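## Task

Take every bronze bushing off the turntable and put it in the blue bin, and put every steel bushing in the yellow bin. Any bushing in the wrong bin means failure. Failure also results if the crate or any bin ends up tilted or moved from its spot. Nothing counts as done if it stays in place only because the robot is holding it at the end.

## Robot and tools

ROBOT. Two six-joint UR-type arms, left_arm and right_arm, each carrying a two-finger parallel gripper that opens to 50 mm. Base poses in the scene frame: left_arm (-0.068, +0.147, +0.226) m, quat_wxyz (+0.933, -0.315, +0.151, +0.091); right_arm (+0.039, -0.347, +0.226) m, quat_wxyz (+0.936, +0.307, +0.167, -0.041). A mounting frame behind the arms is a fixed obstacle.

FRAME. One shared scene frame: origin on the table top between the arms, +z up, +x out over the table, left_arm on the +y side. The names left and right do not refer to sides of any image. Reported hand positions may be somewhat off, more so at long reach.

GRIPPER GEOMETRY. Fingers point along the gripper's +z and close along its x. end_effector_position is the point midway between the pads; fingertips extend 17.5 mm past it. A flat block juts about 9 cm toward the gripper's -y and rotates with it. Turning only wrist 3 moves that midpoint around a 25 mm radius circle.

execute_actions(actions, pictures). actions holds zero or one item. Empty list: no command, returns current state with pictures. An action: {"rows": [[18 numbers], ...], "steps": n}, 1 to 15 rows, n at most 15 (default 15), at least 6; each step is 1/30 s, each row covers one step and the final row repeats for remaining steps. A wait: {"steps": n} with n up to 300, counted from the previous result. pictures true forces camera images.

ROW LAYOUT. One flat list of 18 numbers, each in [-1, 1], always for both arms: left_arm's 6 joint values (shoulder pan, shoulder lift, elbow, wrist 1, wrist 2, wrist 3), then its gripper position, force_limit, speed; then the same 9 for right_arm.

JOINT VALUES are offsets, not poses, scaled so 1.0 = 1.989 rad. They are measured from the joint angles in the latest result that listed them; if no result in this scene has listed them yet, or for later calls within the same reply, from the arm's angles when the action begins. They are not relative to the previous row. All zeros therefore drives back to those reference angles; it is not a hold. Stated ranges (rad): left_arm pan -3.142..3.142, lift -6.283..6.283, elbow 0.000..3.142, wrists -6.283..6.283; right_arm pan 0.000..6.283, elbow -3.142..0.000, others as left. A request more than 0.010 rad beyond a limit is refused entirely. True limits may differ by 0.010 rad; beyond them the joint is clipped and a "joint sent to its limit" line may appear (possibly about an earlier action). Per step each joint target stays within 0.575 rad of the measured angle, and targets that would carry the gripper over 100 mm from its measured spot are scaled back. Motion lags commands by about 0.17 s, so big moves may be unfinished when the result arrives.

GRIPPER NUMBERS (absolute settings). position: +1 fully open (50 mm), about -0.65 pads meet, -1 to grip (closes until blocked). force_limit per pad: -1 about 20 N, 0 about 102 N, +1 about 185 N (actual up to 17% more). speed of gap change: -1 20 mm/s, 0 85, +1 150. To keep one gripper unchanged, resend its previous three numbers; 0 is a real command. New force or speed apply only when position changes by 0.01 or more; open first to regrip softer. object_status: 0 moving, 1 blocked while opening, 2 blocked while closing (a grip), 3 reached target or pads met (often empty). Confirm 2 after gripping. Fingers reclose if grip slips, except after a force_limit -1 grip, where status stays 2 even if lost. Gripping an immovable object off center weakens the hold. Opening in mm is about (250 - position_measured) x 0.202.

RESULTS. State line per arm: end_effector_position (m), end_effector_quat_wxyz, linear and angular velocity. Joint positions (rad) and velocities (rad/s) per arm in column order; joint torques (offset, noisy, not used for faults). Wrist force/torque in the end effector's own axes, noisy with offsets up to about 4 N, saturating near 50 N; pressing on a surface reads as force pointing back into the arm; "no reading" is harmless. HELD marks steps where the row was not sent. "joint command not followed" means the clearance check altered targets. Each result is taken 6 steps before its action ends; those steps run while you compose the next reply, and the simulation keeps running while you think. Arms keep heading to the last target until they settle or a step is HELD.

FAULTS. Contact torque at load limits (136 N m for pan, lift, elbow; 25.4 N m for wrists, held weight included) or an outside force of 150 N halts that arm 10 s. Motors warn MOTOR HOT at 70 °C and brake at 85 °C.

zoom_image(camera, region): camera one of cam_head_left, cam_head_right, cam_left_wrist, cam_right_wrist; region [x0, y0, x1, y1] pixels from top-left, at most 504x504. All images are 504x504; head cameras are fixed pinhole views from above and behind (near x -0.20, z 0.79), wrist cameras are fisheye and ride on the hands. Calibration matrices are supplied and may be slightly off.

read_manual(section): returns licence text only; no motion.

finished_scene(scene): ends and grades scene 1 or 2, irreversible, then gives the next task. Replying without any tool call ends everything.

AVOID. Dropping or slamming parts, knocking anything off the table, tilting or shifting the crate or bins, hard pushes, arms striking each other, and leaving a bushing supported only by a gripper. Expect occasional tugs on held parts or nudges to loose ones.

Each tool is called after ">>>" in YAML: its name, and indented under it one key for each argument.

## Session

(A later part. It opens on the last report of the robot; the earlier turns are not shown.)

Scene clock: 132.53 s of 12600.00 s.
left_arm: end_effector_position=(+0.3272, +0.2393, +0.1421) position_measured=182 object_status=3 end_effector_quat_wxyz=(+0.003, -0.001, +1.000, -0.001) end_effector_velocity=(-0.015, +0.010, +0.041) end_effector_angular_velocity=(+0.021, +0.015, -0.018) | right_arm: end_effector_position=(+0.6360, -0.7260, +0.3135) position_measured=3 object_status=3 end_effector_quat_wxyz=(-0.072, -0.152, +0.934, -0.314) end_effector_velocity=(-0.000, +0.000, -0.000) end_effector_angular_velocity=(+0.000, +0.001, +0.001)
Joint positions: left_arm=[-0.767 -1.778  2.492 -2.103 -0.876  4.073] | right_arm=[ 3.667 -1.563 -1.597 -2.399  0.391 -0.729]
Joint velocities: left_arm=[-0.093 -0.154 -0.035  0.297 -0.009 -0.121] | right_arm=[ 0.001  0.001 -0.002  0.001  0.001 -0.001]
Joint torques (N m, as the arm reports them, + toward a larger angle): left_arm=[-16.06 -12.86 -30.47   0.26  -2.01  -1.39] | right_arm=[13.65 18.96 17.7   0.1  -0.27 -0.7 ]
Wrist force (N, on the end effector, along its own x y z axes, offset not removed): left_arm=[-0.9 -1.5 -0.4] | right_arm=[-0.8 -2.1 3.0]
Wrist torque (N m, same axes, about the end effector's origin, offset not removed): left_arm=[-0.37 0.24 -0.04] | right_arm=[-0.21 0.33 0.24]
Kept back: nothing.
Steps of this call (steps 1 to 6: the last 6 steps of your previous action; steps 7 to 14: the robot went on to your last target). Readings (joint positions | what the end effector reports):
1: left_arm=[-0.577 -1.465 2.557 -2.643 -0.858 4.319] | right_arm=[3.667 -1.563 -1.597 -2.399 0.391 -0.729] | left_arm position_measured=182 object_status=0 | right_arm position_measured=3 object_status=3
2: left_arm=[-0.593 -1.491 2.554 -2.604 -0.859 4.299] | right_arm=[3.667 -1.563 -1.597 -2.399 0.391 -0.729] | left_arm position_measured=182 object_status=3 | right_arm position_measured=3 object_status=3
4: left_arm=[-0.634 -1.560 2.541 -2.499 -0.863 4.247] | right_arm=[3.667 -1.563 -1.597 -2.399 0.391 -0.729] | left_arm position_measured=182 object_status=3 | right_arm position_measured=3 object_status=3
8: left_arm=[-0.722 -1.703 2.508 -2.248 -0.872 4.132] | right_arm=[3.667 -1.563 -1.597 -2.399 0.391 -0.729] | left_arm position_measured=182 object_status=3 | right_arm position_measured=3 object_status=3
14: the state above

>>> execute_actions:
  actions:
    - {"rows": [[-0.036,0.055,-0.019,-0.005,-0.014,-0.04,0.01,-0.4,0.3,0,0,0,0,0,0,1,-1,0],[-0.071,0.111,-0.037,-0.02,-0.027,-0.08,0.01,-0.4,0.3,0,0,0,0,0,0,1,-1,0],[-0.107,0.166,-0.056,-0.035,-0.041,-0.12,0.01,-0.4,0.3,0,0,0,0,0,0,1,-1,0],[-0.142,0.221,-0.074,-0.05,-0.054,-0.16,0.01,-0.4,0.3,0,0,0,0,0,0,1,-1,0],[-0.178,0.277,-0.093,-0.065,-0.068,-0.2,0.01,-0.4,0.3,0,0,0,0,0,0,1,-1,0],[-0.213,0.332,-0.111,-0.08,-0.081,-0.24,0.01,-0.4,0.3,0,0,0,0,0,0,1,-1,0],[-0.249,0.387,-0.13,-0.095,-0.095,-0.28,0.01,-0.4,0.3,0,0,0,0,0,0,1,-1,0],[-0.2842,0.4427,-0.1484,-0.1091,-0.1081,-0.3199,0.01,-0.4,0.3,0,0,0,0,0,0,1,-1,0]], "steps": 15}

>>> execute_actions:
  actions:
    - {"steps": 36}
  pictures: true

Scene clock: 133.27 s of 12600.00 s.
left_arm: end_effector_position=(+0.3533, +0.1367, +0.1655) position_measured=151 object_status=3 end_effector_quat_wxyz=(+0.005, -0.004, +1.000, -0.021) end_effector_velocity=(+0.080, -0.454, +0.109) end_effector_angular_velocity=(-0.206, -0.079, +0.093) | right_arm: end_effector_position=(+0.6360, -0.7260, +0.3135) position_measured=3 object_status=3 end_effector_quat_wxyz=(-0.072, -0.152, +0.934, -0.314) end_effector_velocity=(-0.000, +0.000, -0.000) end_effector_angular_velocity=(-0.000, +0.001, -0.000)
Joint positions: left_arm=[-0.928 -1.566  2.406 -2.144 -0.939  3.893] | right_arm=[ 3.667 -1.563 -1.597 -2.399  0.391 -0.729]
Joint velocities: left_arm=[-0.666  0.861 -0.351 -0.295 -0.256 -0.737] | right_arm=[-0.     0.    -0.001  0.     0.001  0.   ]
Joint torques (N m, as the arm reports them, + toward a larger angle): left_arm=[-33.12   7.71 -34.8   -5.25  -3.22  -3.21] | right_arm=[14.04 17.8  17.85  0.21 -0.39 -0.87]
Wrist force (N, on the end effector, along its own x y z axes, offset not removed): left_arm=[-1.1 -2.5 1.2] | right_arm=[-0.9 -1.1 -1.0]
Wrist torque (N m, same axes, about the end effector's origin, offset not removed): left_arm=[-0.41 0.25 -0.09] | right_arm=[-0.44 0.39 0.09]
Steps of this call (steps 1 to 13: the robot went on to your last target; steps 14 to 22: the first 9 steps of this action). Readings (joint positions | what the end effector reports):
14: left_arm=[-0.778 -1.797 2.488 -2.066 -0.878 4.058] | right_arm=[3.667 -1.563 -1.597 -2.399 0.391 -0.729] | left_arm position_measured=178 object_status=0 | right_arm position_measured=3 object_status=3
15: left_arm=[-0.782 -1.793 2.485 -2.069 -0.880 4.053] | right_arm=[3.667 -1.563 -1.597 -2.399 0.391 -0.729] | left_arm position_measured=161 object_status=0 | right_arm position_measured=3 object_status=3
17: left_arm=[-0.816 -1.744 2.465 -2.091 -0.896 4.017] | right_arm=[3.667 -1.563 -1.597 -2.399 0.391 -0.729] | left_arm position_measured=151 object_status=0 | right_arm position_measured=3 object_status=3
21: left_arm=[-0.905 -1.597 2.418 -2.134 -0.930 3.918] | right_arm=[3.667 -1.563 -1.597 -2.399 0.391 -0.729] | left_arm position_measured=151 object_status=0 | right_arm position_measured=3 object_status=3
22: the state above

Scene clock: 134.47 s of 12600.00 s.
left_arm: end_effector_position=(+0.2779, -0.1431, +0.1520) position_measured=151 object_status=3 end_effector_quat_wxyz=(+0.000, +0.000, +1.000, -0.000) end_effector_velocity=(-0.002, -0.001, -0.001) end_effector_angular_velocity=(+0.003, +0.001, -0.002) | right_arm: end_effector_position=(+0.6360, -0.7260, +0.3135) position_measured=3 object_status=3 end_effector_quat_wxyz=(-0.072, -0.152, +0.934, -0.314) end_effector_velocity=(+0.000, +0.000, -0.000) end_effector_angular_velocity=(-0.001, +0.001, +0.001)
Joint positions: left_arm=[-1.331 -0.898  2.197 -2.32  -1.091  3.437] | right_arm=[ 3.667 -1.563 -1.597 -2.399  0.391 -0.729]
Joint velocities: left_arm=[-0.003  0.006 -0.001 -0.001 -0.001 -0.002] | right_arm=[-0.    -0.001 -0.001  0.    -0.     0.   ]
Joint torques (N m, as the arm reports them, + toward a larger angle): left_arm=[-34.17 -12.25 -29.26  -4.88  -2.08  -1.04] | right_arm=[14.02 17.68 17.69  0.09 -0.33 -0.92]
Wrist force (N, on the end effector, along its own x y z axes, offset not removed): left_arm=[-1.6 -2.6 1.3] | right_arm=[1.1 -2.5 3.6]
Wrist torque (N m, same axes, about the end effector's origin, offset not removed): left_arm=[-0.45 0.33 -0.04] | right_arm=[-0.57 -0.25 0.05]
Kept back: nothing.
Steps of this call (steps 1 to 6: the last 6 steps of your previous action; steps 7 to 36: the robot went on to your last target). Readings (joint positions | what the end effector reports):
1: left_arm=[-0.950 -1.538 2.394 -2.154 -0.948 3.867] | right_arm=[3.667 -1.563 -1.597 -2.399 0.391 -0.729] | left_arm position_measured=151 object_status=3 | right_arm position_measured=3 object_status=3
2: left_arm=[-0.972 -1.508 2.382 -2.164 -0.956 3.842] | right_arm=[3.667 -1.563 -1.597 -2.399 0.391 -0.729] | left_arm position_measured=151 object_status=3 | right_arm position_measured=3 object_status=3
4: left_arm=[-1.016 -1.443 2.359 -2.183 -0.973 3.793] | right_arm=[3.667 -1.563 -1.597 -2.399 0.391 -0.729] | left_arm position_measured=151 object_status=3 | right_arm position_measured=3 object_status=3
8: left_arm=[-1.102 -1.301 2.314 -2.221 -1.006 3.697] | right_arm=[3.667 -1.563 -1.597 -2.399 0.391 -0.729] | left_arm position_measured=151 object_status=3 | right_arm position_measured=3 object_status=3
36: the state above
camera_calibration (this result's frames):
cam_left_wrist: T_world_to_cam=[[-0.998428, 0.054281, -0.0139938, 0.291926], [0.0494928, 0.970834, 0.234589, 0.0980787], [0.0263194, 0.233528, -0.971994, 0.319391], [0, 0, 0, 1]] pos_world=[0.278207, -0.185651, 0.291523]
cam_right_wrist: T_world_to_cam=[[-0.932393, -0.252484, 0.258643, 0.32778], [-0.326722, 0.894777, -0.304346, 0.952083], [-0.154586, -0.368274, -0.916776, 0.26695], [0, 0, 0, 1]] pos_world=[0.657953, -0.670832, 0.449718]

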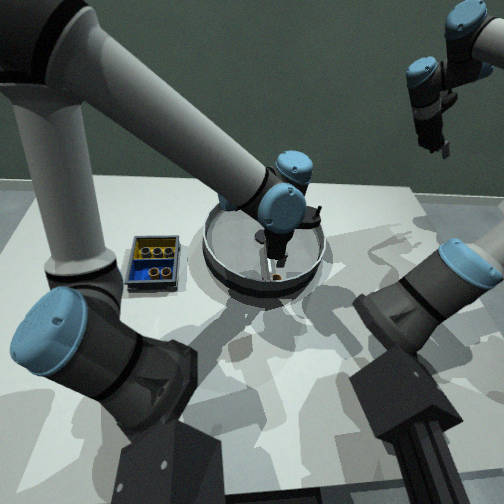

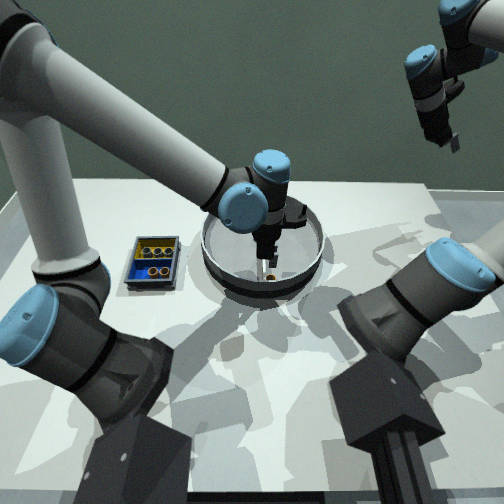

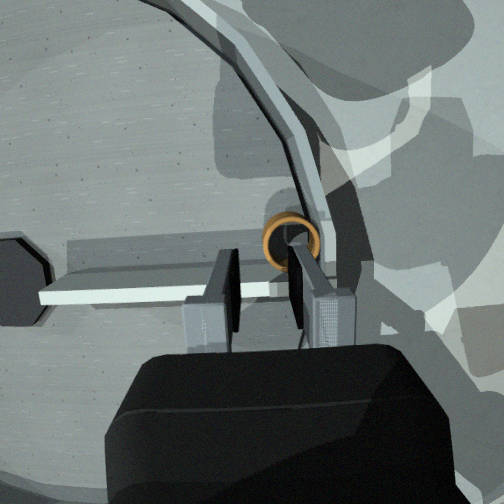

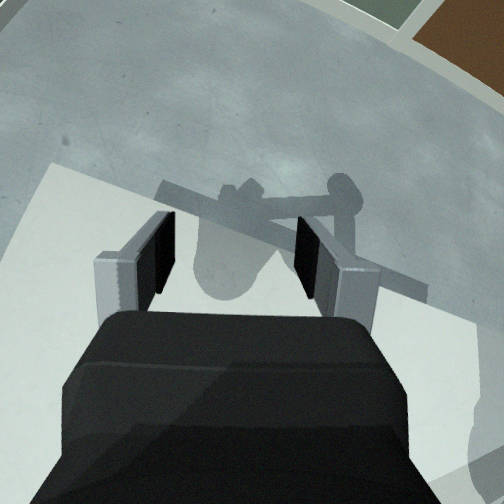

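>>> execute_actions:
  actions:
    - {"rows": [[0.0068,0.0138,0.0037,-0.0206,0.0035,0.0066,0.01,-0.4,0.3,0,0,0,0,0,0,1,-1,0],[0.0136,0.0276,0.0074,-0.0412,0.007,0.0133,0.01,-0.4,0.3,0,0,0,0,0,0,1,-1,0],[0.0203,0.0414,0.011,-0.0617,0.0106,0.0199,0.01,-0.4,0.3,0,0,0,0,0,0,1,-1,0],[0.0271,0.0552,0.0147,-0.0823,0.0141,0.0265,0.01,-0.4,0.3,0,0,0,0,0,0,1,-1,0]], "steps": 15}

>>> execute_actions:
  actions:
    - {"steps": 14}
  pictures: true

>>> zoom_image:
  camera: "cam_left_wrist"
  region: [240, 205, 400, 345]

Scene clock: 135.40 s of 12600.00 s.
left_arm: end_effector_position=(+0.2773, -0.1430, +0.1121) position_measured=151 object_status=3 end_effector_quat_wxyz=(+0.000, +0.001, +1.000, +0.000) end_effector_velocity=(-0.003, +0.000, -0.099) end_effector_angular_velocity=(-0.008, -0.003, +0.005) | right_arm: end_effector_position=(+0.6360, -0.7260, +0.3135) position_measured=3 object_status=3 end_effector_quat_wxyz=(-0.072, -0.152, +0.934, -0.314) end_effector_velocity=(-0.000, +0.001, -0.000) end_effector_angular_velocity=(-0.000, +0.000, +0.001)
Joint positions: left_arm=[-1.291 -0.815  2.219 -2.441 -1.07   3.477] | right_arm=[ 3.667 -1.563 -1.597 -2.399  0.391 -0.729]
Joint velocities: left_arm=[ 0.102  0.212  0.054 -0.325  0.052  0.1  ] | right_arm=[ 0.001 -0.    -0.001  0.     0.     0.   ]
Joint torques (N m, as the arm reports them, + toward a larger angle): left_arm=[-20.54 -16.15  -5.84  -5.24   1.73   1.62] | right_arm=[14.51 17.79 17.56  0.17 -0.38 -0.83]
Wrist force (N, on the end effector, along its own x y z axes, offset not removed): left_arm=[-1.5 -0.6 1.4] | right_arm=[1.8 -1.9 -4.0]
Wrist torque (N m, same axes, about the end effector's origin, offset not removed): left_arm=[-0.10 0.35 -0.04] | right_arm=[-0.62 -0.15 -0.06]
Steps of this call (steps 1 to 15: the robot went on to your last target; steps 16 to 19: nothing new was sent; steps 20 to 28: the first 9 steps of this action). Readings (joint positions | what the end effector reports):
20: left_arm=[-1.332 -0.897 2.197 -2.320 -1.091 3.437] | right_arm=[3.667 -1.563 -1.597 -2.399 0.391 -0.729] | left_arm position_measured=151 object_status=3 | right_arm position_measured=3 object_status=3
21: left_arm=[-1.330 -0.895 2.197 -2.324 -1.091 3.438] | right_arm=[3.667 -1.563 -1.597 -2.399 0.391 -0.729] | left_arm position_measured=151 object_status=3 | right_arm position_measured=3 object_status=3
23: left_arm=[-1.321 -0.877 2.203 -2.349 -1.086 3.448] | right_arm=[3.667 -1.563 -1.597 -2.399 0.391 -0.729] | left_arm position_measured=151 object_status=3 | right_arm position_measured=3 object_status=3
27: left_arm=[-1.295 -0.824 2.217 -2.429 -1.072 3.473] | right_arm=[3.667 -1.563 -1.597 -2.399 0.391 -0.729] | left_arm position_measured=151 object_status=3 | right_arm position_measured=3 object_status=3
28: the state above

Scene clock: 135.87 s of 12600.00 s.
left_arm: end_effector_position=(+0.2769, -0.1428, +0.0997) position_measured=151 object_status=3 end_effector_quat_wxyz=(+0.000, +0.000, +1.000, -0.000) end_effector_velocity=(-0.001, +0.000, -0.003) end_effector_angular_velocity=(+0.001, -0.000, -0.001) | right_arm: end_effector_position=(+0.6360, -0.7260, +0.3135) position_measured=3 object_status=3 end_effector_quat_wxyz=(-0.072, -0.152, +0.934, -0.314) end_effector_velocity=(-0.000, -0.000, -0.000) end_effector_angular_velocity=(+0.000, +0.000, -0.002)
Joint positions: left_arm=[-1.278 -0.789  2.226 -2.483 -1.063  3.49 ] | right_arm=[ 3.667 -1.563 -1.597 -2.399  0.391 -0.729]
Joint velocities: left_arm=[ 0.002  0.006  0.002 -0.009  0.002  0.003] | right_arm=[-0.001  0.001 -0.     0.     0.     0.   ]
Joint torques (N m, as the arm reports them, + toward a larger angle): left_arm=[-20.41 -12.91  -2.51  -4.82   1.51   1.21] | right_arm=[14.06 17.78 17.04  0.25 -0.35 -0.91]
Wrist force (N, on the end effector, along its own x y z axes, offset not removed): left_arm=[-1.5 -1.4 1.1] | right_arm=[-2.4 0.2 2.5]
Wrist torque (N m, same axes, about the end effector's origin, offset not removed): left_arm=[-0.28 0.40 -0.06] | right_arm=[-0.02 0.68 0.29]
Kept back: nothing.
Steps of this call (steps 1 to 6: the last 6 steps of your previous action; steps 7 to 14: the robot went on to your last target). Readings (joint positions | what the end effector reports):
1: left_arm=[-1.288 -0.809 2.221 -2.451 -1.069 3.480] | right_arm=[3.667 -1.563 -1.597 -2.399 0.391 -0.729] | left_arm position_measured=151 object_status=3 | right_arm position_measured=3 object_status=3
2: left_arm=[-1.285 -0.804 2.222 -2.459 -1.067 3.482] | right_arm=[3.667 -1.563 -1.597 -2.399 0.391 -0.729] | left_arm position_measured=151 object_status=3 | right_arm position_measured=3 object_status=3
4: left_arm=[-1.282 -0.798 2.224 -2.469 -1.066 3.485] | right_arm=[3.667 -1.563 -1.597 -2.399 0.391 -0.729] | left_arm position_measured=151 object_status=3 | right_arm position_measured=3 object_status=3
8: left_arm=[-1.279 -0.791 2.225 -2.478 -1.064 3.488] | right_arm=[3.667 -1.563 -1.597 -2.399 0.391 -0.729] | left_arm position_measured=151 object_status=3 | right_arm position_measured=3 object_status=3
14: the state above
camera_calibration (this result's frames):
cam_left_wrist: T_world_to_cam=[[-0.998408, 0.0545579, -0.0143116, 0.290266], [0.0496776, 0.970734, 0.234962, 0.109971], [0.0267118, 0.233877, -0.971899, 0.268494], [0, 0, 0, 1]] pos_world=[0.277169, -0.185384, 0.239264]
cam_right_wrist: T_world_to_cam=[[-0.932393, -0.252484, 0.258643, 0.32778], [-0.326722, 0.894777, -0.304346, 0.952083], [-0.154586, -0.368274, -0.916776, 0.26695], [0, 0, 0, 1]] pos_world=[0.657953, -0.670832, 0.449718]

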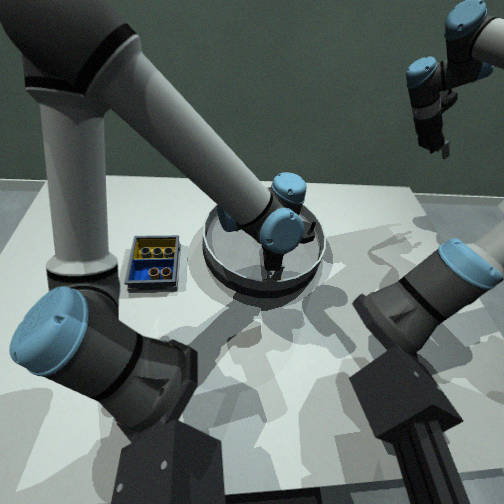

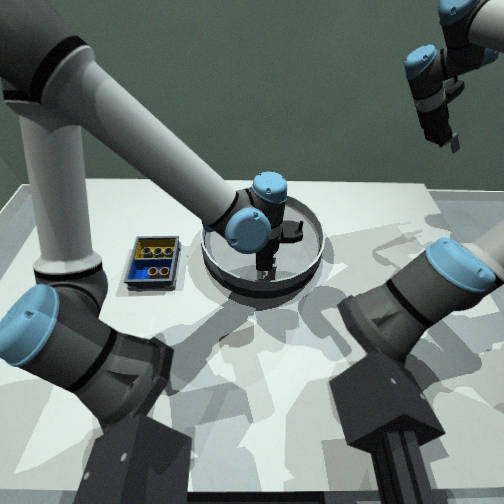

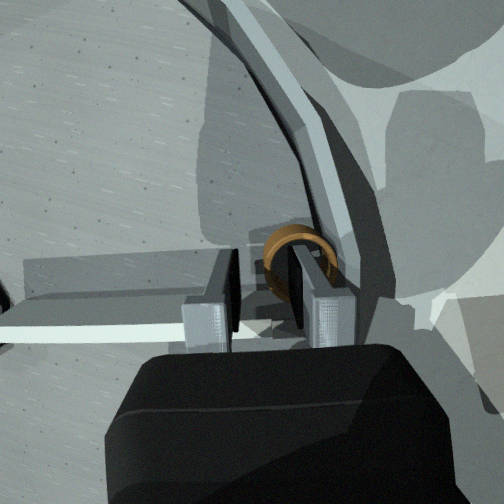

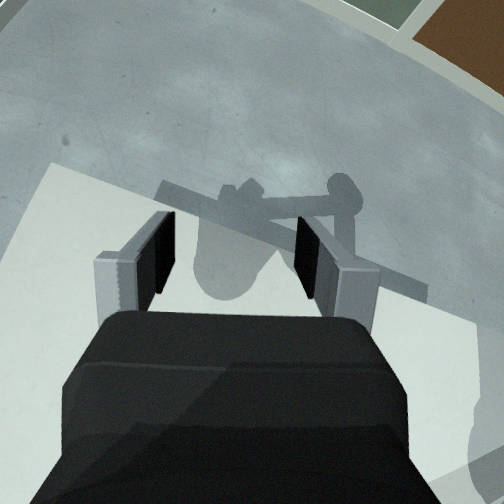

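Region (240, 205, 400, 345) of cam_left_wrist's 504x504 image, scaled by 3.150, with more detail than that image has; it fills the top 441 rows of this view, and the rest is white.

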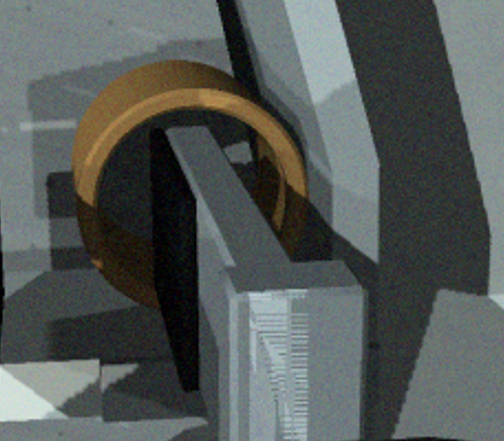

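>>> execute_actions:
  actions:
    - {"rows": [[0.0012,0.002,0.0001,-0.0028,0.0005,0.0012,0.01,-0.4,0.3,0,0,0,0,0,0,1,-1,0],[0.0022,0.0039,0.0003,-0.0054,0.001,0.0024,0.01,-0.4,0.3,0,0,0,0,0,0,1,-1,0]], "steps": 10}

>>> execute_actions:
  actions:
    - {"steps": 12}

Scene clock: 136.20 s of 12600.00 s.
left_arm: end_effector_position=(+0.2770, -0.1428, +0.0983) position_measured=151 object_status=3 end_effector_quat_wxyz=(+0.000, +0.000, +1.000, -0.000) end_effector_velocity=(+0.001, -0.000, -0.015) end_effector_angular_velocity=(-0.001, +0.000, -0.001) | right_arm: end_effector_position=(+0.6360, -0.7260, +0.3135) position_measured=3 object_status=3 end_effector_quat_wxyz=(-0.072, -0.152, +0.934, -0.314) end_effector_velocity=(+0.000, -0.000, -0.000) end_effector_angular_velocity=(-0.001, +0.001, -0.001)
Joint positions: left_arm=[-1.276 -0.786  2.226 -2.487 -1.063  3.492] | right_arm=[ 3.667 -1.563 -1.597 -2.399  0.391 -0.729]
Joint velocities: left_arm=[ 0.019  0.033  0.002 -0.045  0.009  0.02 ] | right_arm=[-0.002 -0.001  0.001  0.    -0.     0.   ]
Joint torques (N m, as the arm reports them, + toward a larger angle): left_arm=[-20.09 -12.62  -3.24  -4.61   1.6    1.42] | right_arm=[14.77 18.19 17.25  0.16 -0.41 -0.75]
Wrist force (N, on the end effector, along its own x y z axes, offset not removed): left_arm=[-0.7 -1.3 0.5] | right_arm=[0.5 -1.7 -0.2]
Wrist torque (N m, same axes, about the end effector's origin, offset not removed): left_arm=[-0.26 0.20 -0.04] | right_arm=[-0.38 -0.04 0.25]
Steps of this call (steps 1 to 6: the robot went on to your last target; steps 7 to 10: the first 4 steps of this action). Readings (joint positions | what the end effector reports):
7: left_arm=[-1.278 -0.788 2.226 -2.484 -1.063 3.490] | right_arm=[3.667 -1.563 -1.597 -2.399 0.391 -0.729] | left_arm position_measured=151 object_status=3 | right_arm position_measured=3 object_status=3
8: left_arm=[-1.277 -0.788 2.226 -2.484 -1.063 3.490] | right_arm=[3.667 -1.563 -1.597 -2.399 0.391 -0.729] | left_arm position_measured=151 object_status=3 | right_arm position_measured=3 object_status=3
10: the state above

Scene clock: 136.60 s of 12600.00 s.
left_arm: end_effector_position=(+0.2771, -0.1429, +0.0964) position_measured=151 object_status=3 end_effector_quat_wxyz=(+0.000, +0.000, +1.000, -0.000) end_effector_velocity=(+0.001, -0.001, -0.000) end_effector_angular_velocity=(-0.002, -0.000, +0.002) | right_arm: end_effector_position=(+0.6360, -0.7260, +0.3135) position_measured=3 object_status=3 end_effector_quat_wxyz=(-0.072, -0.152, +0.934, -0.314) end_effector_velocity=(-0.000, -0.000, -0.000) end_effector_angular_velocity=(-0.000, +0.002, +0.001)
Joint positions: left_arm=[-1.274 -0.781  2.227 -2.493 -1.062  3.494] | right_arm=[ 3.667 -1.563 -1.597 -2.399  0.391 -0.729]
Joint velocities: left_arm=[ 0.001  0.001 -0.001 -0.003  0.     0.   ] | right_arm=[-0.001 -0.     0.001 -0.001  0.    -0.002]
Joint torques (N m, as the arm reports them, + toward a larger angle): left_arm=[-18.83 -11.99  -3.83  -4.84   1.52   1.47] | right_arm=[14.75 18.33 16.76  0.1  -0.34 -0.8 ]
Wrist force (N, on the end effector, along its own x y z axes, offset not removed): left_arm=[-1.4 -0.7 0.5] | right_arm=[0.8 1.6 0.3]
Wrist torque (N m, same axes, about the end effector's origin, offset not removed): left_arm=[-0.12 0.27 -0.04] | right_arm=[0.42 -0.23 -0.01]
Kept back: nothing.
Steps of this call (steps 1 to 6: the last 6 steps of your previous action; steps 7 to 12: the robot went on to your last target). Readings (joint positions | what the end effector reports):
1: left_arm=[-1.276 -0.785 2.226 -2.488 -1.062 3.492] | right_arm=[3.667 -1.563 -1.597 -2.399 0.391 -0.729] | left_arm position_measured=151 object_status=3 | right_arm position_measured=3 object_status=3
2: left_arm=[-1.275 -0.784 2.226 -2.490 -1.062 3.493] | right_arm=[3.667 -1.563 -1.597 -2.399 0.391 -0.729] | left_arm position_measured=151 object_status=3 | right_arm position_measured=3 object_status=3
4: left_arm=[-1.274 -0.783 2.227 -2.491 -1.062 3.493] | right_arm=[3.667 -1.563 -1.597 -2.399 0.391 -0.729] | left_arm position_measured=151 object_status=3 | right_arm position_measured=3 object_status=3
8: left_arm=[-1.274 -0.782 2.227 -2.493 -1.062 3.494] | right_arm=[3.667 -1.563 -1.597 -2.399 0.391 -0.729] | left_arm position_measured=151 object_status=3 | right_arm position_measured=3 object_status=3
12: the state above

Step down 1 mm to test.

>>> execute_actions:
  actions:
    - {"rows": [[0.0006,0.0011,0,-0.0015,0.0003,0.0006,0.01,-0.4,0.3,0,0,0,0,0,0,1,-1,0]], "steps": 8}

>>> execute_actions:
  actions:
    - {"steps": 12}

Scene clock: 136.80 s of 12600.00 s.
left_arm: end_effector_position=(+0.2772, -0.1429, +0.0962) position_measured=151 object_status=3 end_effector_quat_wxyz=(+0.000, +0.000, +1.000, -0.000) end_effector_velocity=(+0.000, -0.001, -0.004) end_effector_angular_velocity=(-0.001, -0.001, -0.000) | right_arm: end_effector_position=(+0.6360, -0.7260, +0.3135) position_measured=3 object_status=3 end_effector_quat_wxyz=(-0.072, -0.152, +0.934, -0.314) end_effector_velocity=(+0.000, +0.000, +0.000) end_effector_angular_velocity=(+0.000, -0.001, -0.000)
Joint positions: left_arm=[-1.273 -0.781  2.227 -2.494 -1.061  3.495] | right_arm=[ 3.667 -1.563 -1.597 -2.399  0.391 -0.729]
Joint velocities: left_arm=[ 0.005  0.01   0.    -0.014  0.003  0.006] | right_arm=[ 0.001  0.    -0.     0.    -0.     0.   ]
Joint torques (N m, as the arm reports them, + toward a larger angle): left_arm=[-18.38 -11.07  -3.47  -4.42   1.3    1.15] | right_arm=[14.09 18.02 16.93  0.22 -0.33 -0.87]
Wrist force (N, on the end effector, along its own x y z axes, offset not removed): left_arm=[-1.8 -1.2 -0.9] | right_arm=[1.6 0.6 -0.2]
Wrist torque (N m, same axes, about the end effector's origin, offset not removed): left_arm=[-0.18 0.42 -0.08] | right_arm=[0.14 -0.09 -0.05]
Steps of this call (steps 1 to 4: the robot went on to your last target; steps 5 to 6: the first 2 steps of this action). Readings (joint positions | what the end effector reports):
5: left_arm=[-1.274 -0.781 2.227 -2.493 -1.061 3.494] | right_arm=[3.667 -1.563 -1.597 -2.399 0.391 -0.729] | left_arm position_measured=151 object_status=3 | right_arm position_measured=3 object_status=3
6: the state above

Scene clock: 137.20 s of 12600.00 s.
left_arm: end_effector_position=(+0.2773, -0.1430, +0.0955) position_measured=151 object_status=3 end_effector_quat_wxyz=(+0.000, +0.000, +1.000, -0.000) end_effector_velocity=(+0.000, -0.000, -0.000) end_effector_angular_velocity=(-0.001, -0.000, +0.001) | right_arm: end_effector_position=(+0.6360, -0.7260, +0.3135) position_measured=3 object_status=3 end_effector_quat_wxyz=(-0.072, -0.152, +0.934, -0.314) end_effector_velocity=(-0.000, -0.001, +0.000) end_effector_angular_velocity=(+0.001, -0.001, -0.003)
Joint positions: left_arm=[-1.273 -0.779  2.227 -2.496 -1.061  3.495] | right_arm=[ 3.667 -1.563 -1.597 -2.399  0.391 -0.729]
Joint velocities: left_arm=[ 0.001  0.001 -0.001 -0.001  0.     0.   ] | right_arm=[-0.001  0.001  0.001  0.001  0.001  0.001]
Joint torques (N m, as the arm reports them, + toward a larger angle): left_arm=[-19.82 -13.71  -6.18  -4.85   1.45   1.31] | right_arm=[13.81 17.47 17.19  0.16 -0.37 -0.74]
Wrist force (N, on the end effector, along its own x y z axes, offset not removed): left_arm=[-1.6 -1.8 0.4] | right_arm=[-2.1 -3.0 -2.4]
Wrist torque (N m, same axes, about the end effector's origin, offset not removed): left_arm=[-0.36 0.38 -0.01] | right_arm=[-0.38 0.35 0.16]
Kept back: nothing.
Steps of this call (steps 1 to 6: the last 6 steps of your previous action; steps 7 to 12: the robot went on to your last target). Readings (joint positions | what the end effector reports):
1: left_arm=[-1.273 -0.780 2.227 -2.494 -1.061 3.495] | right_arm=[3.667 -1.563 -1.597 -2.399 0.391 -0.729] | left_arm position_measured=151 object_status=3 | right_arm position_measured=3 object_status=3
2: left_arm=[-1.273 -0.780 2.227 -2.495 -1.061 3.495] | right_arm=[3.667 -1.563 -1.597 -2.399 0.391 -0.729] | left_arm position_measured=151 object_status=3 | right_arm position_measured=3 object_status=3
4: left_arm=[-1.273 -0.780 2.227 -2.495 -1.061 3.495] | right_arm=[3.667 -1.563 -1.597 -2.399 0.391 -0.729] | left_arm position_measured=151 object_status=3 | right_arm position_measured=3 object_status=3
8: left_arm=[-1.273 -0.779 2.227 -2.496 -1.061 3.495] | right_arm=[3.667 -1.563 -1.597 -2.399 0.391 -0.729] | left_arm position_measured=151 object_status=3 | right_arm position_measured=3 object_status=3
12: the state above

>>> execute_actions:
  actions:
    - {"rows": [[0.0019,0.0033,0.0001,-0.0043,0.0008,0.0019,0.01,-0.4,0.3,0,0,0,0,0,0,1,-1,0],[0.0038,0.0065,0.0003,-0.0086,0.0015,0.0038,0.01,-0.4,0.3,0,0,0,0,0,0,1,-1,0],[0.0056,0.0098,0.0004,-0.0128,0.0023,0.0056,0.01,-0.4,0.3,0,0,0,0,0,0,1,-1,0],[0.0075,0.013,0.0005,-0.0171,0.003,0.0075,0.01,-0.4,0.3,0,0,0,0,0,0,1,-1,0],[0.0075,0.013,0.0005,-0.0171,0.003,0.0075,0.01,-0.4,0.3,0,0,0,0,0,0,1,-1,0],[0.0075,0.013,0.0005,-0.0171,0.003,0.0075,0.01,-0.4,0.3,0,0,0,0,0,0,1,-1,0],[0.0075,0.013,0.0005,-0.0171,0.003,0.0075,0.01,-0.4,0.3,0,0,0,0,0,0,1,-1,0],[0.0075,0.013,0.0005,-0.0171,0.003,0.0075,0.01,-0.4,0.3,0,0,0,0,0,0,1,-1,0],[0.0075,0.013,0.0005,-0.0171,0.003,0.0075,0.01,-0.4,0.3,0,0,0,0,0,0,1,-1,0],[0.0075,0.013,0.0005,-0.0171,0.003,0.0075,0.01,-0.4,0.3,0,0,0,0,0,0,1,-1,0],[0.0075,0.013,0.0005,-0.0171,0.003,0.0075,0.01,-0.4,0.3,0,0,0,0,0,0,1,-1,0],[0.0075,0.013,0.0005,-0.0171,0.003,0.0075,0.01,-0.4,0.3,0,0,0,0,0,0,1,-1,0],[0.0075,0.013,0.0005,-0.0171,0.003,0.0075,-1,-0.4,0.3,0,0,0,0,0,0,1,-1,0]], "steps": 15}

>>> execute_actions:
  actions:
    - {"steps": 15}

Scene clock: 138.07 s of 12600.00 s.
left_arm: end_effector_position=(+0.2778, -0.1430, +0.0867) position_measured=151 object_status=3 end_effector_quat_wxyz=(-0.000, +0.000, +1.000, -0.001) end_effector_velocity=(+0.001, +0.000, -0.021) end_effector_angular_velocity=(-0.001, +0.003, -0.000) | right_arm: end_effector_position=(+0.6360, -0.7260, +0.3135) position_measured=3 object_status=3 end_effector_quat_wxyz=(-0.072, -0.152, +0.934, -0.314) end_effector_velocity=(-0.001, -0.001, +0.000) end_effector_angular_velocity=(-0.000, +0.000, -0.000)
Joint positions: left_arm=[-1.261 -0.759  2.227 -2.522 -1.056  3.507] | right_arm=[ 3.667 -1.563 -1.597 -2.399  0.391 -0.729]
Joint velocities: left_arm=[ 0.027  0.048  0.002 -0.063  0.011  0.028] | right_arm=[-0.001  0.001 -0.001 -0.001 -0.     0.001]
Joint torques (N m, as the arm reports them, + toward a larger angle): left_arm=[-20.6  -14.32  -1.94  -5.11   1.48   1.34] | right_arm=[13.93 18.15 16.41  0.2  -0.37 -0.75]
Wrist force (N, on the end effector, along its own x y z axes, offset not removed): left_arm=[-1.6 -1.8 0.9] | right_arm=[1.2 -7.5 -3.2]
Wrist torque (N m, same axes, about the end effector's origin, offset not removed): left_arm=[-0.33 0.41 -0.05] | right_arm=[-1.51 -0.01 0.04]
Steps of this call (steps 1 to 15: the robot went on to your last target; steps 16 to 17: nothing new was sent; steps 18 to 26: the first 9 steps of this action). Readings (joint positions | what the end effector reports):
18: left_arm=[-1.272 -0.779 2.227 -2.496 -1.061 3.495] | right_arm=[3.667 -1.563 -1.597 -2.399 0.391 -0.729] | left_arm position_measured=151 object_status=3 | right_arm position_measured=3 object_status=3
19: left_arm=[-1.272 -0.778 2.227 -2.497 -1.061 3.496] | right_arm=[3.667 -1.563 -1.597 -2.399 0.391 -0.729] | left_arm position_measured=151 object_status=3 | right_arm position_measured=3 object_status=3
21: left_arm=[-1.269 -0.774 2.227 -2.503 -1.060 3.499] | right_arm=[3.667 -1.563 -1.597 -2.399 0.391 -0.729] | left_arm position_measured=151 object_status=3 | right_arm position_measured=3 object_status=3
25: left_arm=[-1.262 -0.761 2.227 -2.519 -1.057 3.506] | right_arm=[3.667 -1.563 -1.597 -2.399 0.391 -0.729] | left_arm position_measured=151 object_status=3 | right_arm position_measured=3 object_status=3
26: the state above

Scene clock: 138.57 s of 12600.00 s.
left_arm: end_effector_position=(+0.2779, -0.1431, +0.0841) position_measured=215 object_status=2 end_effector_quat_wxyz=(-0.000, +0.000, +1.000, -0.001) end_effector_velocity=(-0.000, +0.001, -0.001) end_effector_angular_velocity=(+0.001, +0.001, +0.001) | right_arm: end_effector_position=(+0.6360, -0.7260, +0.3135) position_measured=3 object_status=3 end_effector_quat_wxyz=(-0.072, -0.152, +0.934, -0.314) end_effector_velocity=(+0.000, +0.000, +0.000) end_effector_angular_velocity=(+0.000, -0.001, -0.000)
Joint positions: left_arm=[-1.258 -0.753  2.228 -2.53  -1.055  3.51 ] | right_arm=[ 3.667 -1.563 -1.597 -2.399  0.391 -0.729]
Joint velocities: left_arm=[ 0.002  0.001  0.001 -0.001  0.     0.   ] | right_arm=[ 0.001 -0.    -0.     0.001 -0.     0.   ]
Joint torques (N m, as the arm reports them, + toward a larger angle): left_arm=[-13.67  -5.68   2.15  -3.09   1.47   1.29] | right_arm=[14.79 18.01 16.88  0.23 -0.31 -0.81]
Wrist force (N, on the end effector, along its own x y z axes, offset not removed): left_arm=[-1.3 0.8 -23.1] | right_arm=[-0.5 -3.3 -0.1]
Wrist torque (N m, same axes, about the end effector's origin, offset not removed): left_arm=[-0.26 0.28 -0.01] | right_arm=[-0.86 0.16 0.12]
Kept back: nothing.
Steps of this call (steps 1 to 6: the last 6 steps of your previous action; steps 7 to 15: the robot went on to your last target). Readings (joint positions | what the end effector reports):
1: left_arm=[-1.260 -0.758 2.227 -2.524 -1.056 3.508] | right_arm=[3.667 -1.563 -1.597 -2.399 0.391 -0.729] | left_arm position_measured=151 object_status=3 | right_arm position_measured=3 object_status=3
2: left_arm=[-1.260 -0.757 2.227 -2.525 -1.056 3.508] | right_arm=[3.667 -1.563 -1.597 -2.399 0.391 -0.729] | left_arm position_measured=151 object_status=3 | right_arm position_measured=3 object_status=3
4: left_arm=[-1.259 -0.755 2.228 -2.527 -1.055 3.509] | right_arm=[3.667 -1.563 -1.597 -2.399 0.391 -0.729] | left_arm position_measured=155 object_status=0 | right_arm position_measured=3 object_status=3
8: left_arm=[-1.258 -0.754 2.228 -2.529 -1.055 3.510] | right_arm=[3.667 -1.563 -1.597 -2.399 0.391 -0.729] | left_arm position_measured=215 object_status=0 | right_arm position_measured=3 object_status=3
15: the state above
All arms were judged still, so your last target was given up. Only a new action makes them travel on or press farther. Fingers that are still opening or closing keep moving.

>>> execute_actions:
  actions:
    - {"rows": [[-0.0047,-0.009,-0.0011,0.0123,-0.0019,-0.0048,-1,-0.4,0.3,0,0,0,0,0,0,1,-1,0],[-0.0095,-0.018,-0.0022,0.0247,-0.0038,-0.0097,-1,-0.4,0.3,0,0,0,0,0,0,1,-1,0],[-0.0188,-0.0362,-0.0067,0.0517,-0.0086,-0.0188,-1,-0.4,0.3,0,0,0,0,0,0,1,-1,0],[-0.028,-0.0544,-0.0111,0.0786,-0.0133,-0.0278,-1,-0.4,0.3,0,0,0,0,0,0,1,-1,0],[-0.0373,-0.0726,-0.0156,0.1056,-0.0181,-0.0369,-1,-0.4,0.3,0,0,0,0,0,0,1,-1,0],[-0.0373,-0.0726,-0.0156,0.1056,-0.0181,-0.0369,-1,-0.4,0.3,0,0,0,0,0,0,1,-1,0],[-0.0373,-0.0726,-0.0156,0.1056,-0.0181,-0.0369,-1,-0.4,0.3,0,0,0,0,0,0,1,-1,0],[-0.0373,-0.0726,-0.0156,0.1056,-0.0181,-0.0369,-1,-0.4,0.3,0,0,0,0,0,0,1,-1,0],[-0.003,-0.132,0.005,0.123,-0.004,0.001,-1,-0.4,0.3,0,0,0,0,0,0,1,-1,0],[0.031,-0.191,0.026,0.141,0.01,0.039,-1,-0.4,0.3,0,0,0,0,0,0,1,-1,0],[0.066,-0.25,0.046,0.159,0.024,0.076,-1,-0.4,0.3,0,0,0,0,0,0,1,-1,0],[0.1,-0.31,0.067,0.176,0.037,0.114,-1,-0.4,0.3,0,0,0,0,0,0,1,-1,0],[0.134,-0.369,0.088,0.194,0.051,0.152,-1,-0.4,0.3,0,0,0,0,0,0,1,-1,0],[0.169,-0.428,0.108,0.211,0.065,0.19,-1,-0.4,0.3,0,0,0,0,0,0,1,-1,0],[0.2032,-0.4877,0.1289,0.2291,0.079,0.2274,-1,-0.4,0.3,0,0,0,0,0,0,1,-1,0]], "steps": 15}

>>> execute_actions:
  actions:
    - {"steps": 40}

Scene clock: 139.80 s of 12600.00 s.
left_arm: end_effector_position=(+0.2790, -0.1453, +0.1306) position_measured=215 object_status=2 end_effector_quat_wxyz=(+0.001, -0.001, +1.000, -0.002) end_effector_velocity=(-0.001, +0.024, +0.164) end_effector_angular_velocity=(+0.036, +0.001, -0.021) | right_arm: end_effector_position=(+0.6360, -0.7260, +0.3135) position_measured=3 object_status=3 end_effector_quat_wxyz=(-0.072, -0.152, +0.934, -0.314) end_effector_velocity=(-0.000, +0.000, -0.000) end_effector_angular_velocity=(-0.000, -0.001, -0.001)
Joint positions: left_arm=[-1.309 -0.851  2.207 -2.391 -1.08   3.46 ] | right_arm=[ 3.667 -1.563 -1.597 -2.399  0.391 -0.729]
Joint velocities: left_arm=[-0.164 -0.38  -0.063  0.557 -0.074 -0.158] | right_arm=[ 0.    -0.001 -0.    -0.     0.     0.002]
Joint torques (N m, as the arm reports them, + toward a larger angle): left_arm=[-24.85 -34.47 -20.09   1.28  -1.79  -0.91] | right_arm=[14.55 18.71 16.3   0.1  -0.27 -0.86]
Wrist force (N, on the end effector, along its own x y z axes, offset not removed): left_arm=[-1.7 -2.1 -0.7] | right_arm=[-2.3 -2.3 2.8]
Wrist torque (N m, same axes, about the end effector's origin, offset not removed): left_arm=[-0.38 0.36 -0.02] | right_arm=[-0.09 0.72 -0.02]
Steps of this call (steps 1 to 28: nothing new was sent; steps 29 to 37: the first 9 steps of this action). Readings (joint positions | what the end effector reports):
29: left_arm=[-1.258 -0.753 2.228 -2.530 -1.055 3.510] | right_arm=[3.667 -1.563 -1.597 -2.399 0.391 -0.729] | left_arm position_measured=215 object_status=2 | right_arm position_measured=3 object_status=3
30: left_arm=[-1.258 -0.755 2.228 -2.528 -1.055 3.509] | right_arm=[3.667 -1.563 -1.597 -2.399 0.391 -0.729] | left_arm position_measured=215 object_status=2 | right_arm position_measured=3 object_status=3
32: left_arm=[-1.266 -0.768 2.225 -2.510 -1.059 3.502] | right_arm=[3.667 -1.563 -1.597 -2.399 0.391 -0.729] | left_arm position_measured=215 object_status=2 | right_arm position_measured=3 object_status=3
36: left_arm=[-1.302 -0.837 2.210 -2.412 -1.076 3.466] | right_arm=[3.667 -1.563 -1.597 -2.399 0.391 -0.729] | left_arm position_measured=215 object_status=2 | right_arm position_measured=3 object_status=3
37: the state above

Scene clock: 141.13 s of 12600.00 s.
left_arm: end_effector_position=(+0.3257, +0.2024, +0.1501) position_measured=215 object_status=2 end_effector_quat_wxyz=(+0.001, +0.000, +1.000, -0.000) end_effector_velocity=(-0.000, +0.003, -0.000) end_effector_angular_velocity=(-0.000, -0.001, +0.002) | right_arm: end_effector_position=(+0.6360, -0.7260, +0.3135) position_measured=3 object_status=3 end_effector_quat_wxyz=(-0.072, -0.152, +0.934, -0.314) end_effector_velocity=(+0.000, +0.000, -0.000) end_effector_angular_velocity=(+0.000, -0.000, +0.000)
Joint positions: left_arm=[-0.854 -1.722  2.484 -2.075 -0.898  3.962] | right_arm=[ 3.667 -1.563 -1.597 -2.399  0.391 -0.729]
Joint velocities: left_arm=[ 0.004 -0.007  0.002  0.002  0.001  0.003] | right_arm=[ 0.    -0.001  0.001  0.    -0.    -0.   ]
Joint torques (N m, as the arm reports them, + toward a larger angle): left_arm=[ -4.88 -14.81  -6.69   0.16   1.37   1.54] | right_arm=[14.03 18.08 17.37  0.25 -0.28 -0.84]
Wrist force (N, on the end effector, along its own x y z axes, offset not removed): left_arm=[-1.4 -1.9 -0.5] | right_arm=[-0.4 -2.9 4.8]
Wrist torque (N m, same axes, about the end effector's origin, offset not removed): left_arm=[-0.33 0.30 0.06] | right_arm=[-0.26 0.40 0.05]
Kept back: nothing.
Steps of this call (steps 1 to 6: the last 6 steps of your previous action; steps 7 to 40: the robot went on to your last target). Readings (joint positions | what the end effector reports):
1: left_arm=[-1.310 -0.866 2.207 -2.372 -1.080 3.459] | right_arm=[3.667 -1.563 -1.597 -2.399 0.391 -0.729] | left_arm position_measured=215 object_status=2 | right_arm position_measured=3 object_status=3
2: left_arm=[-1.301 -0.891 2.215 -2.352 -1.075 3.469] | right_arm=[3.667 -1.563 -1.597 -2.399 0.391 -0.729] | left_arm position_measured=215 object_status=2 | right_arm position_measured=3 object_status=3
4: left_arm=[-1.264 -0.967 2.239 -2.318 -1.060 3.510] | right_arm=[3.667 -1.563 -1.597 -2.399 0.391 -0.729] | left_arm position_measured=215 object_status=2 | right_arm position_measured=3 object_status=3
8: left_arm=[-1.180 -1.107 2.289 -2.266 -1.026 3.602] | right_arm=[3.667 -1.563 -1.597 -2.399 0.391 -0.729] | left_arm position_measured=215 object_status=2 | right_arm position_measured=3 object_status=3
40: the state above

>>> execute_actions:
  actions:
    - {"rows": [[0.025,0.006,0.005,-0.031,0.0034,0.032,-1,-0.4,0.3,0,0,0,0,0,0,1,-1,0],[0.049,0.012,0.009,-0.062,0.0069,0.064,-1,-0.4,0.3,0,0,0,0,0,0,1,-1,0],[0.074,0.018,0.014,-0.093,0.0103,0.096,-1,-0.4,0.3,0,0,0,0,0,0,1,-1,0],[0.099,0.023,0.019,-0.124,0.0137,0.128,-1,-0.4,0.3,0,0,0,0,0,0,1,-1,0],[0.124,0.029,0.023,-0.155,0.0172,0.16,-1,-0.4,0.3,0,0,0,0,0,0,1,-1,0],[0.1483,0.0352,0.0282,-0.1865,0.0206,0.1916,-1,-0.4,0.3,0,0,0,0,0,0,1,-1,0]], "steps": 15}

>>> execute_actions:
  actions:
    - {"steps": 12}
  pictures: true

Scene clock: 141.87 s of 12600.00 s.
left_arm: end_effector_position=(+0.3265, +0.2473, +0.1042) position_measured=215 object_status=2 end_effector_quat_wxyz=(-0.003, +0.001, +1.000, -0.002) end_effector_velocity=(-0.001, +0.219, -0.180) end_effector_angular_velocity=(-0.010, -0.039, +0.016) | right_arm: end_effector_position=(+0.6360, -0.7260, +0.3135) position_measured=3 object_status=3 end_effector_quat_wxyz=(-0.072, -0.152, +0.934, -0.314) end_effector_velocity=(-0.000, -0.000, -0.000) end_effector_angular_velocity=(+0.000, +0.001, -0.000)
Joint positions: left_arm=[-0.666 -1.676  2.521 -2.305 -0.87   4.199] | right_arm=[ 3.667 -1.563 -1.597 -2.399  0.391 -0.729]
Joint velocities: left_arm=[ 0.825  0.179  0.141 -1.063  0.102  1.089] | right_arm=[-0.     0.    -0.001  0.001  0.001 -0.001]
Joint torques (N m, as the arm reports them, + toward a larger angle): left_arm=[-5.95  1.42 -6.8  -5.62  1.3   2.97] | right_arm=[14.19 17.75 16.87  0.11 -0.29 -0.88]
Wrist force (N, on the end effector, along its own x y z axes, offset not removed): left_arm=[-0.8 1.3 3.3] | right_arm=[2.7 -5.4 0.2]
Wrist torque (N m, same axes, about the end effector's origin, offset not removed): left_arm=[0.23 0.20 -0.05] | right_arm=[-1.06 -0.36 0.06]
Steps of this call (steps 1 to 13: the robot went on to your last target; steps 14 to 22: the first 9 steps of this action). Readings (joint positions | what the end effector reports):
14: left_arm=[-0.854 -1.723 2.484 -2.074 -0.898 3.963] | right_arm=[3.667 -1.563 -1.597 -2.399 0.391 -0.729] | left_arm position_measured=215 object_status=2 | right_arm position_measured=3 object_status=3
15: left_arm=[-0.850 -1.722 2.485 -2.078 -0.897 3.967] | right_arm=[3.667 -1.563 -1.597 -2.399 0.391 -0.729] | left_arm position_measured=215 object_status=2 | right_arm position_measured=3 object_status=3
17: left_arm=[-0.821 -1.714 2.491 -2.113 -0.892 4.002] | right_arm=[3.667 -1.563 -1.597 -2.399 0.391 -0.729] | left_arm position_measured=215 object_status=2 | right_arm position_measured=3 object_status=3
21: left_arm=[-0.697 -1.683 2.516 -2.265 -0.874 4.158] | right_arm=[3.667 -1.563 -1.597 -2.399 0.391 -0.729] | left_arm position_measured=215 object_status=2 | right_arm position_measured=3 object_status=3
22: the state above

Scene clock: 142.27 s of 12600.00 s.
left_arm: end_effector_position=(+0.3246, +0.2764, +0.0824) position_measured=215 object_status=2 end_effector_quat_wxyz=(+0.000, +0.000, +1.000, -0.000) end_effector_velocity=(-0.001, +0.012, -0.008) end_effector_angular_velocity=(+0.003, -0.002, +0.001) | right_arm: end_effector_position=(+0.6360, -0.7260, +0.3135) position_measured=3 object_status=3 end_effector_quat_wxyz=(-0.072, -0.152, +0.934, -0.314) end_effector_velocity=(-0.000, -0.000, +0.000) end_effector_angular_velocity=(-0.000, -0.001, +0.000)
Joint positions: left_arm=[-0.564 -1.653  2.539 -2.439 -0.858  4.337] | right_arm=[ 3.667 -1.563 -1.597 -2.399  0.391 -0.729]
Joint velocities: left_arm=[ 0.038  0.008  0.006 -0.048  0.005  0.05 ] | right_arm=[-0.     0.001 -0.001 -0.    -0.001  0.   ]
Joint torques (N m, as the arm reports them, + toward a larger angle): left_arm=[-1.56  1.59 -2.37 -4.36  1.48  1.36] | right_arm=[14.51 18.46 17.84  0.08 -0.39 -0.77]
Wrist force (N, on the end effector, along its own x y z axes, offset not removed): left_arm=[-2.1 -1.5 0.8] | right_arm=[-0.8 4.9 2.5]
Wrist torque (N m, same axes, about the end effector's origin, offset not removed): left_arm=[-0.30 0.42 -0.03] | right_arm=[0.83 0.41 -0.04]
Kept back: nothing.
Steps of this call (steps 1 to 6: the last 6 steps of your previous action; steps 7 to 12: the robot went on to your last target). Readings (joint positions | what the end effector reports):
1: left_arm=[-0.642 -1.671 2.525 -2.337 -0.867 4.232] | right_arm=[3.667 -1.563 -1.597 -2.399 0.391 -0.729] | left_arm position_measured=215 object_status=2 | right_arm position_measured=3 object_status=3
2: left_arm=[-0.623 -1.666 2.529 -2.362 -0.865 4.257] | right_arm=[3.667 -1.563 -1.597 -2.399 0.391 -0.729] | left_arm position_measured=215 object_status=2 | right_arm position_measured=3 object_status=3
4: left_arm=[-0.597 -1.661 2.533 -2.396 -0.862 4.292] | right_arm=[3.667 -1.563 -1.597 -2.399 0.391 -0.729] | left_arm position_measured=215 object_status=2 | right_arm position_measured=3 object_status=3
8: left_arm=[-0.573 -1.655 2.537 -2.428 -0.859 4.325] | right_arm=[3.667 -1.563 -1.597 -2.399 0.391 -0.729] | left_arm position_measured=215 object_status=2 | right_arm position_measured=3 object_status=3
12: the state above
camera_calibration (this result's frames):
cam_left_wrist: T_world_to_cam=[[-0.998403, 0.0545944, -0.0145304, 0.314782], [0.0496671, 0.970779, 0.234778, -0.295242], [0.0269234, 0.233681, -0.97194, 0.152306], [0, 0, 0, 1]] pos_world=[0.324843, 0.233838, 0.221922]
cam_right_wrist: T_world_to_cam=[[-0.932392, -0.252484, 0.258643, 0.32778], [-0.326723, 0.894777, -0.304346, 0.952083], [-0.154586, -0.368274, -0.916776, 0.26695], [0, 0, 0, 1]] pos_world=[0.657953, -0.670832, 0.449718]

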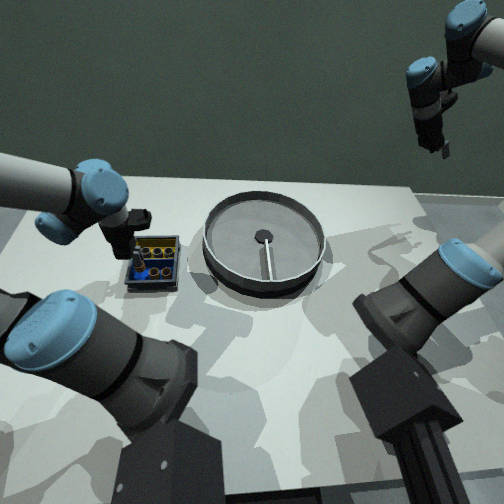

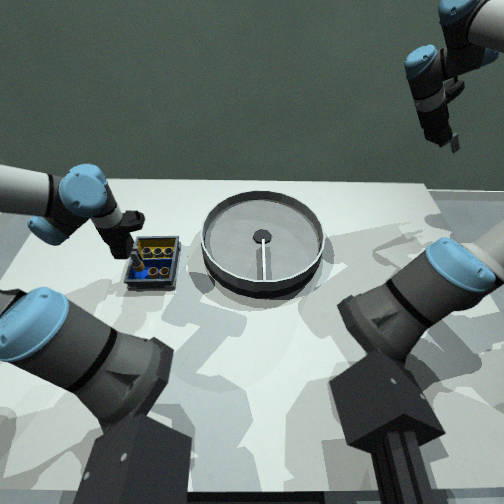

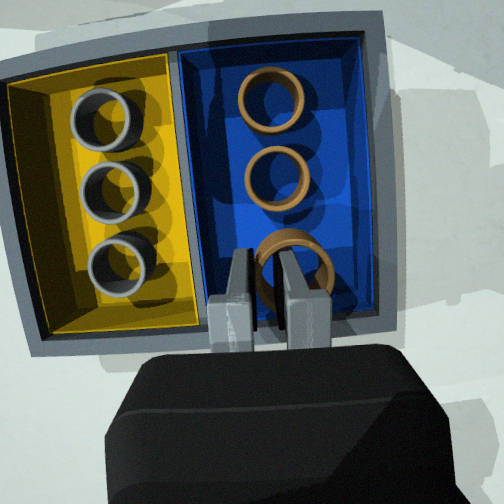

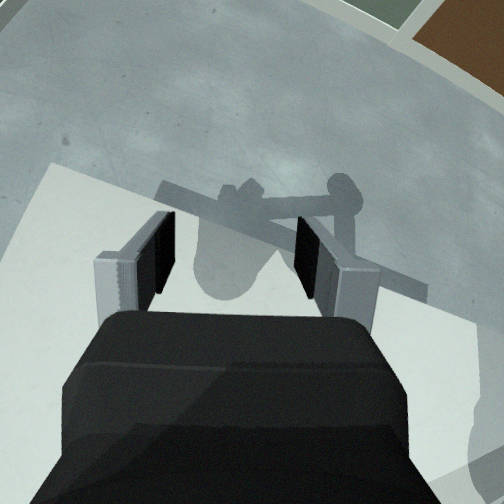

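>>> execute_actions:
  actions:
    - {"rows": [[0.0093,0.0165,0.001,-0.0257,-0.0002,0.0123,-1,-0.4,0.3,0,0,0,0,0,0,1,-1,0],[0.0186,0.033,0.002,-0.0513,-0.0004,0.0245,-1,-0.4,0.3,0,0,0,0,0,0,1,-1,0],[0.028,0.0496,0.003,-0.077,-0.0005,0.0368,-1,-0.4,0.3,0,0,0,0,0,0,1,-1,0],[0.0373,0.0661,0.004,-0.1026,-0.0007,0.049,-1,-0.4,0.3,0,0,0,0,0,0,1,-1,0],[0.0466,0.0826,0.005,-0.1283,-0.0009,0.0613,-1,-0.4,0.3,0,0,0,0,0,0,1,-1,0],[0.0466,0.0826,0.005,-0.1283,-0.0009,0.0613,-1,-0.4,0.3,0,0,0,0,0,0,1,-1,0],[0.0466,0.0826,0.005,-0.1283,-0.0009,0.0613,-1,-0.4,0.3,0,0,0,0,0,0,1,-1,0],[0.0466,0.0826,0.005,-0.1283,-0.0009,0.0613,-1,-0.4,0.3,0,0,0,0,0,0,1,-1,0],[0.0466,0.0826,0.005,-0.1283,-0.0009,0.0613,-1,-0.4,0.3,0,0,0,0,0,0,1,-1,0],[0.0466,0.0826,0.005,-0.1283,-0.0009,0.0613,-1,-0.4,0.3,0,0,0,0,0,0,1,-1,0],[0.0466,0.0826,0.005,-0.1283,-0.0009,0.0613,-1,-0.4,0.3,0,0,0,0,0,0,1,-1,0],[0.0466,0.0826,0.005,-0.1283,-0.0009,0.0613,-1,-0.4,0.3,0,0,0,0,0,0,1,-1,0],[0.0466,0.0826,0.005,-0.1283,-0.0009,0.0613,-1,-0.4,0.3,0,0,0,0,0,0,1,-1,0],[0.0466,0.0826,0.005,-0.1283,-0.0009,0.0613,-0.2,-0.4,0.3,0,0,0,0,0,0,1,-1,0]], "steps": 15}

>>> execute_actions:
  actions:
    - {"steps": 14}

Scene clock: 143.20 s of 12600.00 s.
left_arm: end_effector_position=(+0.3252, +0.2781, +0.0522) position_measured=215 object_status=2 end_effector_quat_wxyz=(-0.001, +0.001, +1.000, -0.000) end_effector_velocity=(+0.006, +0.003, -0.093) end_effector_angular_velocity=(-0.004, -0.022, +0.020) | right_arm: end_effector_position=(+0.6360, -0.7260, +0.3135) position_measured=3 object_status=3 end_effector_quat_wxyz=(-0.072, -0.152, +0.934, -0.314) end_effector_velocity=(-0.000, -0.001, +0.000) end_effector_angular_velocity=(+0.000, +0.000, -0.001)
Joint positions: left_arm=[-0.497 -1.538  2.546 -2.616 -0.859  4.424] | right_arm=[ 3.667 -1.563 -1.597 -2.399  0.391 -0.729]
Joint velocities: left_arm=[ 0.199  0.377  0.02  -0.598 -0.005  0.263] | right_arm=[-0.001  0.001  0.     0.     0.    -0.001]
Joint torques (N m, as the arm reports them, + toward a larger angle): left_arm=[-3.35 -6.07 -1.13 -5.21 -2.11  1.64] | right_arm=[14.23 18.23 16.69  0.14 -0.25 -0.83]
Wrist force (N, on the end effector, along its own x y z axes, offset not removed): left_arm=[-1.5 -1.7 2.8] | right_arm=[0.5 1.1 -0.2]
Wrist torque (N m, same axes, about the end effector's origin, offset not removed): left_arm=[-0.29 0.31 -0.08] | right_arm=[0.21 0.01 -0.06]
Steps of this call (steps 1 to 19: the robot went on to your last target; steps 20 to 28: the first 9 steps of this action). Readings (joint positions | what the end effector reports):
20: left_arm=[-0.559 -1.652 2.540 -2.445 -0.857 4.343] | right_arm=[3.667 -1.563 -1.597 -2.399 0.391 -0.729] | left_arm position_measured=215 object_status=2 | right_arm position_measured=3 object_status=3
21: left_arm=[-0.558 -1.650 2.540 -2.449 -0.857 4.345] | right_arm=[3.667 -1.563 -1.597 -2.399 0.391 -0.729] | left_arm position_measured=215 object_status=2 | right_arm position_measured=3 object_status=3
23: left_arm=[-0.547 -1.629 2.541 -2.477 -0.857 4.359] | right_arm=[3.667 -1.563 -1.597 -2.399 0.391 -0.729] | left_arm position_measured=215 object_status=2 | right_arm position_measured=3 object_status=3
27: left_arm=[-0.505 -1.552 2.545 -2.593 -0.859 4.414] | right_arm=[3.667 -1.563 -1.597 -2.399 0.391 -0.729] | left_arm position_measured=215 object_status=2 | right_arm position_measured=3 object_status=3
28: the state above

Scene clock: 143.67 s of 12600.00 s.
left_arm: end_effector_position=(+0.3258, +0.2788, +0.0404) position_measured=182 object_status=0 end_effector_quat_wxyz=(+0.001, -0.000, +1.000, -0.000) end_effector_velocity=(+0.001, +0.000, -0.002) end_effector_angular_velocity=(-0.000, -0.002, +0.002) | right_arm: end_effector_position=(+0.6360, -0.7260, +0.3135) position_measured=3 object_status=3 end_effector_quat_wxyz=(-0.072, -0.152, +0.934, -0.314) end_effector_velocity=(-0.000, -0.000, +0.000) end_effector_angular_velocity=(+0.000, -0.000, -0.001)
Joint positions: left_arm=[-0.472 -1.491  2.549 -2.692 -0.859  4.458] | right_arm=[ 3.667 -1.563 -1.597 -2.399  0.391 -0.729]
Joint velocities: left_arm=[ 0.005  0.01  -0.001 -0.016  0.     0.006] | right_arm=[ 0.     0.001 -0.    -0.     0.     0.   ]
Joint torques (N m, as the arm reports them, + toward a larger angle): left_arm=[-4.11 -2.35  1.85 -4.62 -2.22  1.68] | right_arm=[14.6  18.06 17.    0.18 -0.18 -0.9 ]
Wrist force (N, on the end effector, along its own x y z axes, offset not removed): left_arm=[-1.9 -1.0 0.8] | right_arm=[0.0 -3.1 -1.2]
Wrist torque (N m, same axes, about the end effector's origin, offset not removed): left_arm=[-0.18 0.46 -0.05] | right_arm=[-0.73 0.23 0.04]
Kept back: nothing.
Steps of this call (steps 1 to 6: the last 6 steps of your previous action; steps 7 to 14: the robot went on to your last target). Readings (joint positions | what the end effector reports):
1: left_arm=[-0.491 -1.527 2.547 -2.634 -0.859 4.432] | right_arm=[3.667 -1.563 -1.597 -2.399 0.391 -0.729] | left_arm position_measured=215 object_status=2 | right_arm position_measured=3 object_status=3
2: left_arm=[-0.487 -1.518 2.547 -2.648 -0.859 4.438] | right_arm=[3.667 -1.563 -1.597 -2.399 0.391 -0.729] | left_arm position_measured=215 object_status=2 | right_arm position_measured=3 object_status=3
4: left_arm=[-0.480 -1.506 2.548 -2.667 -0.859 4.446] | right_arm=[3.667 -1.563 -1.597 -2.399 0.391 -0.729] | left_arm position_measured=215 object_status=2 | right_arm position_measured=3 object_status=3
8: left_arm=[-0.475 -1.495 2.549 -2.685 -0.859 4.454] | right_arm=[3.667 -1.563 -1.597 -2.399 0.391 -0.729] | left_arm position_measured=182 object_status=0 | right_arm position_measured=3 object_status=3
14: the state above


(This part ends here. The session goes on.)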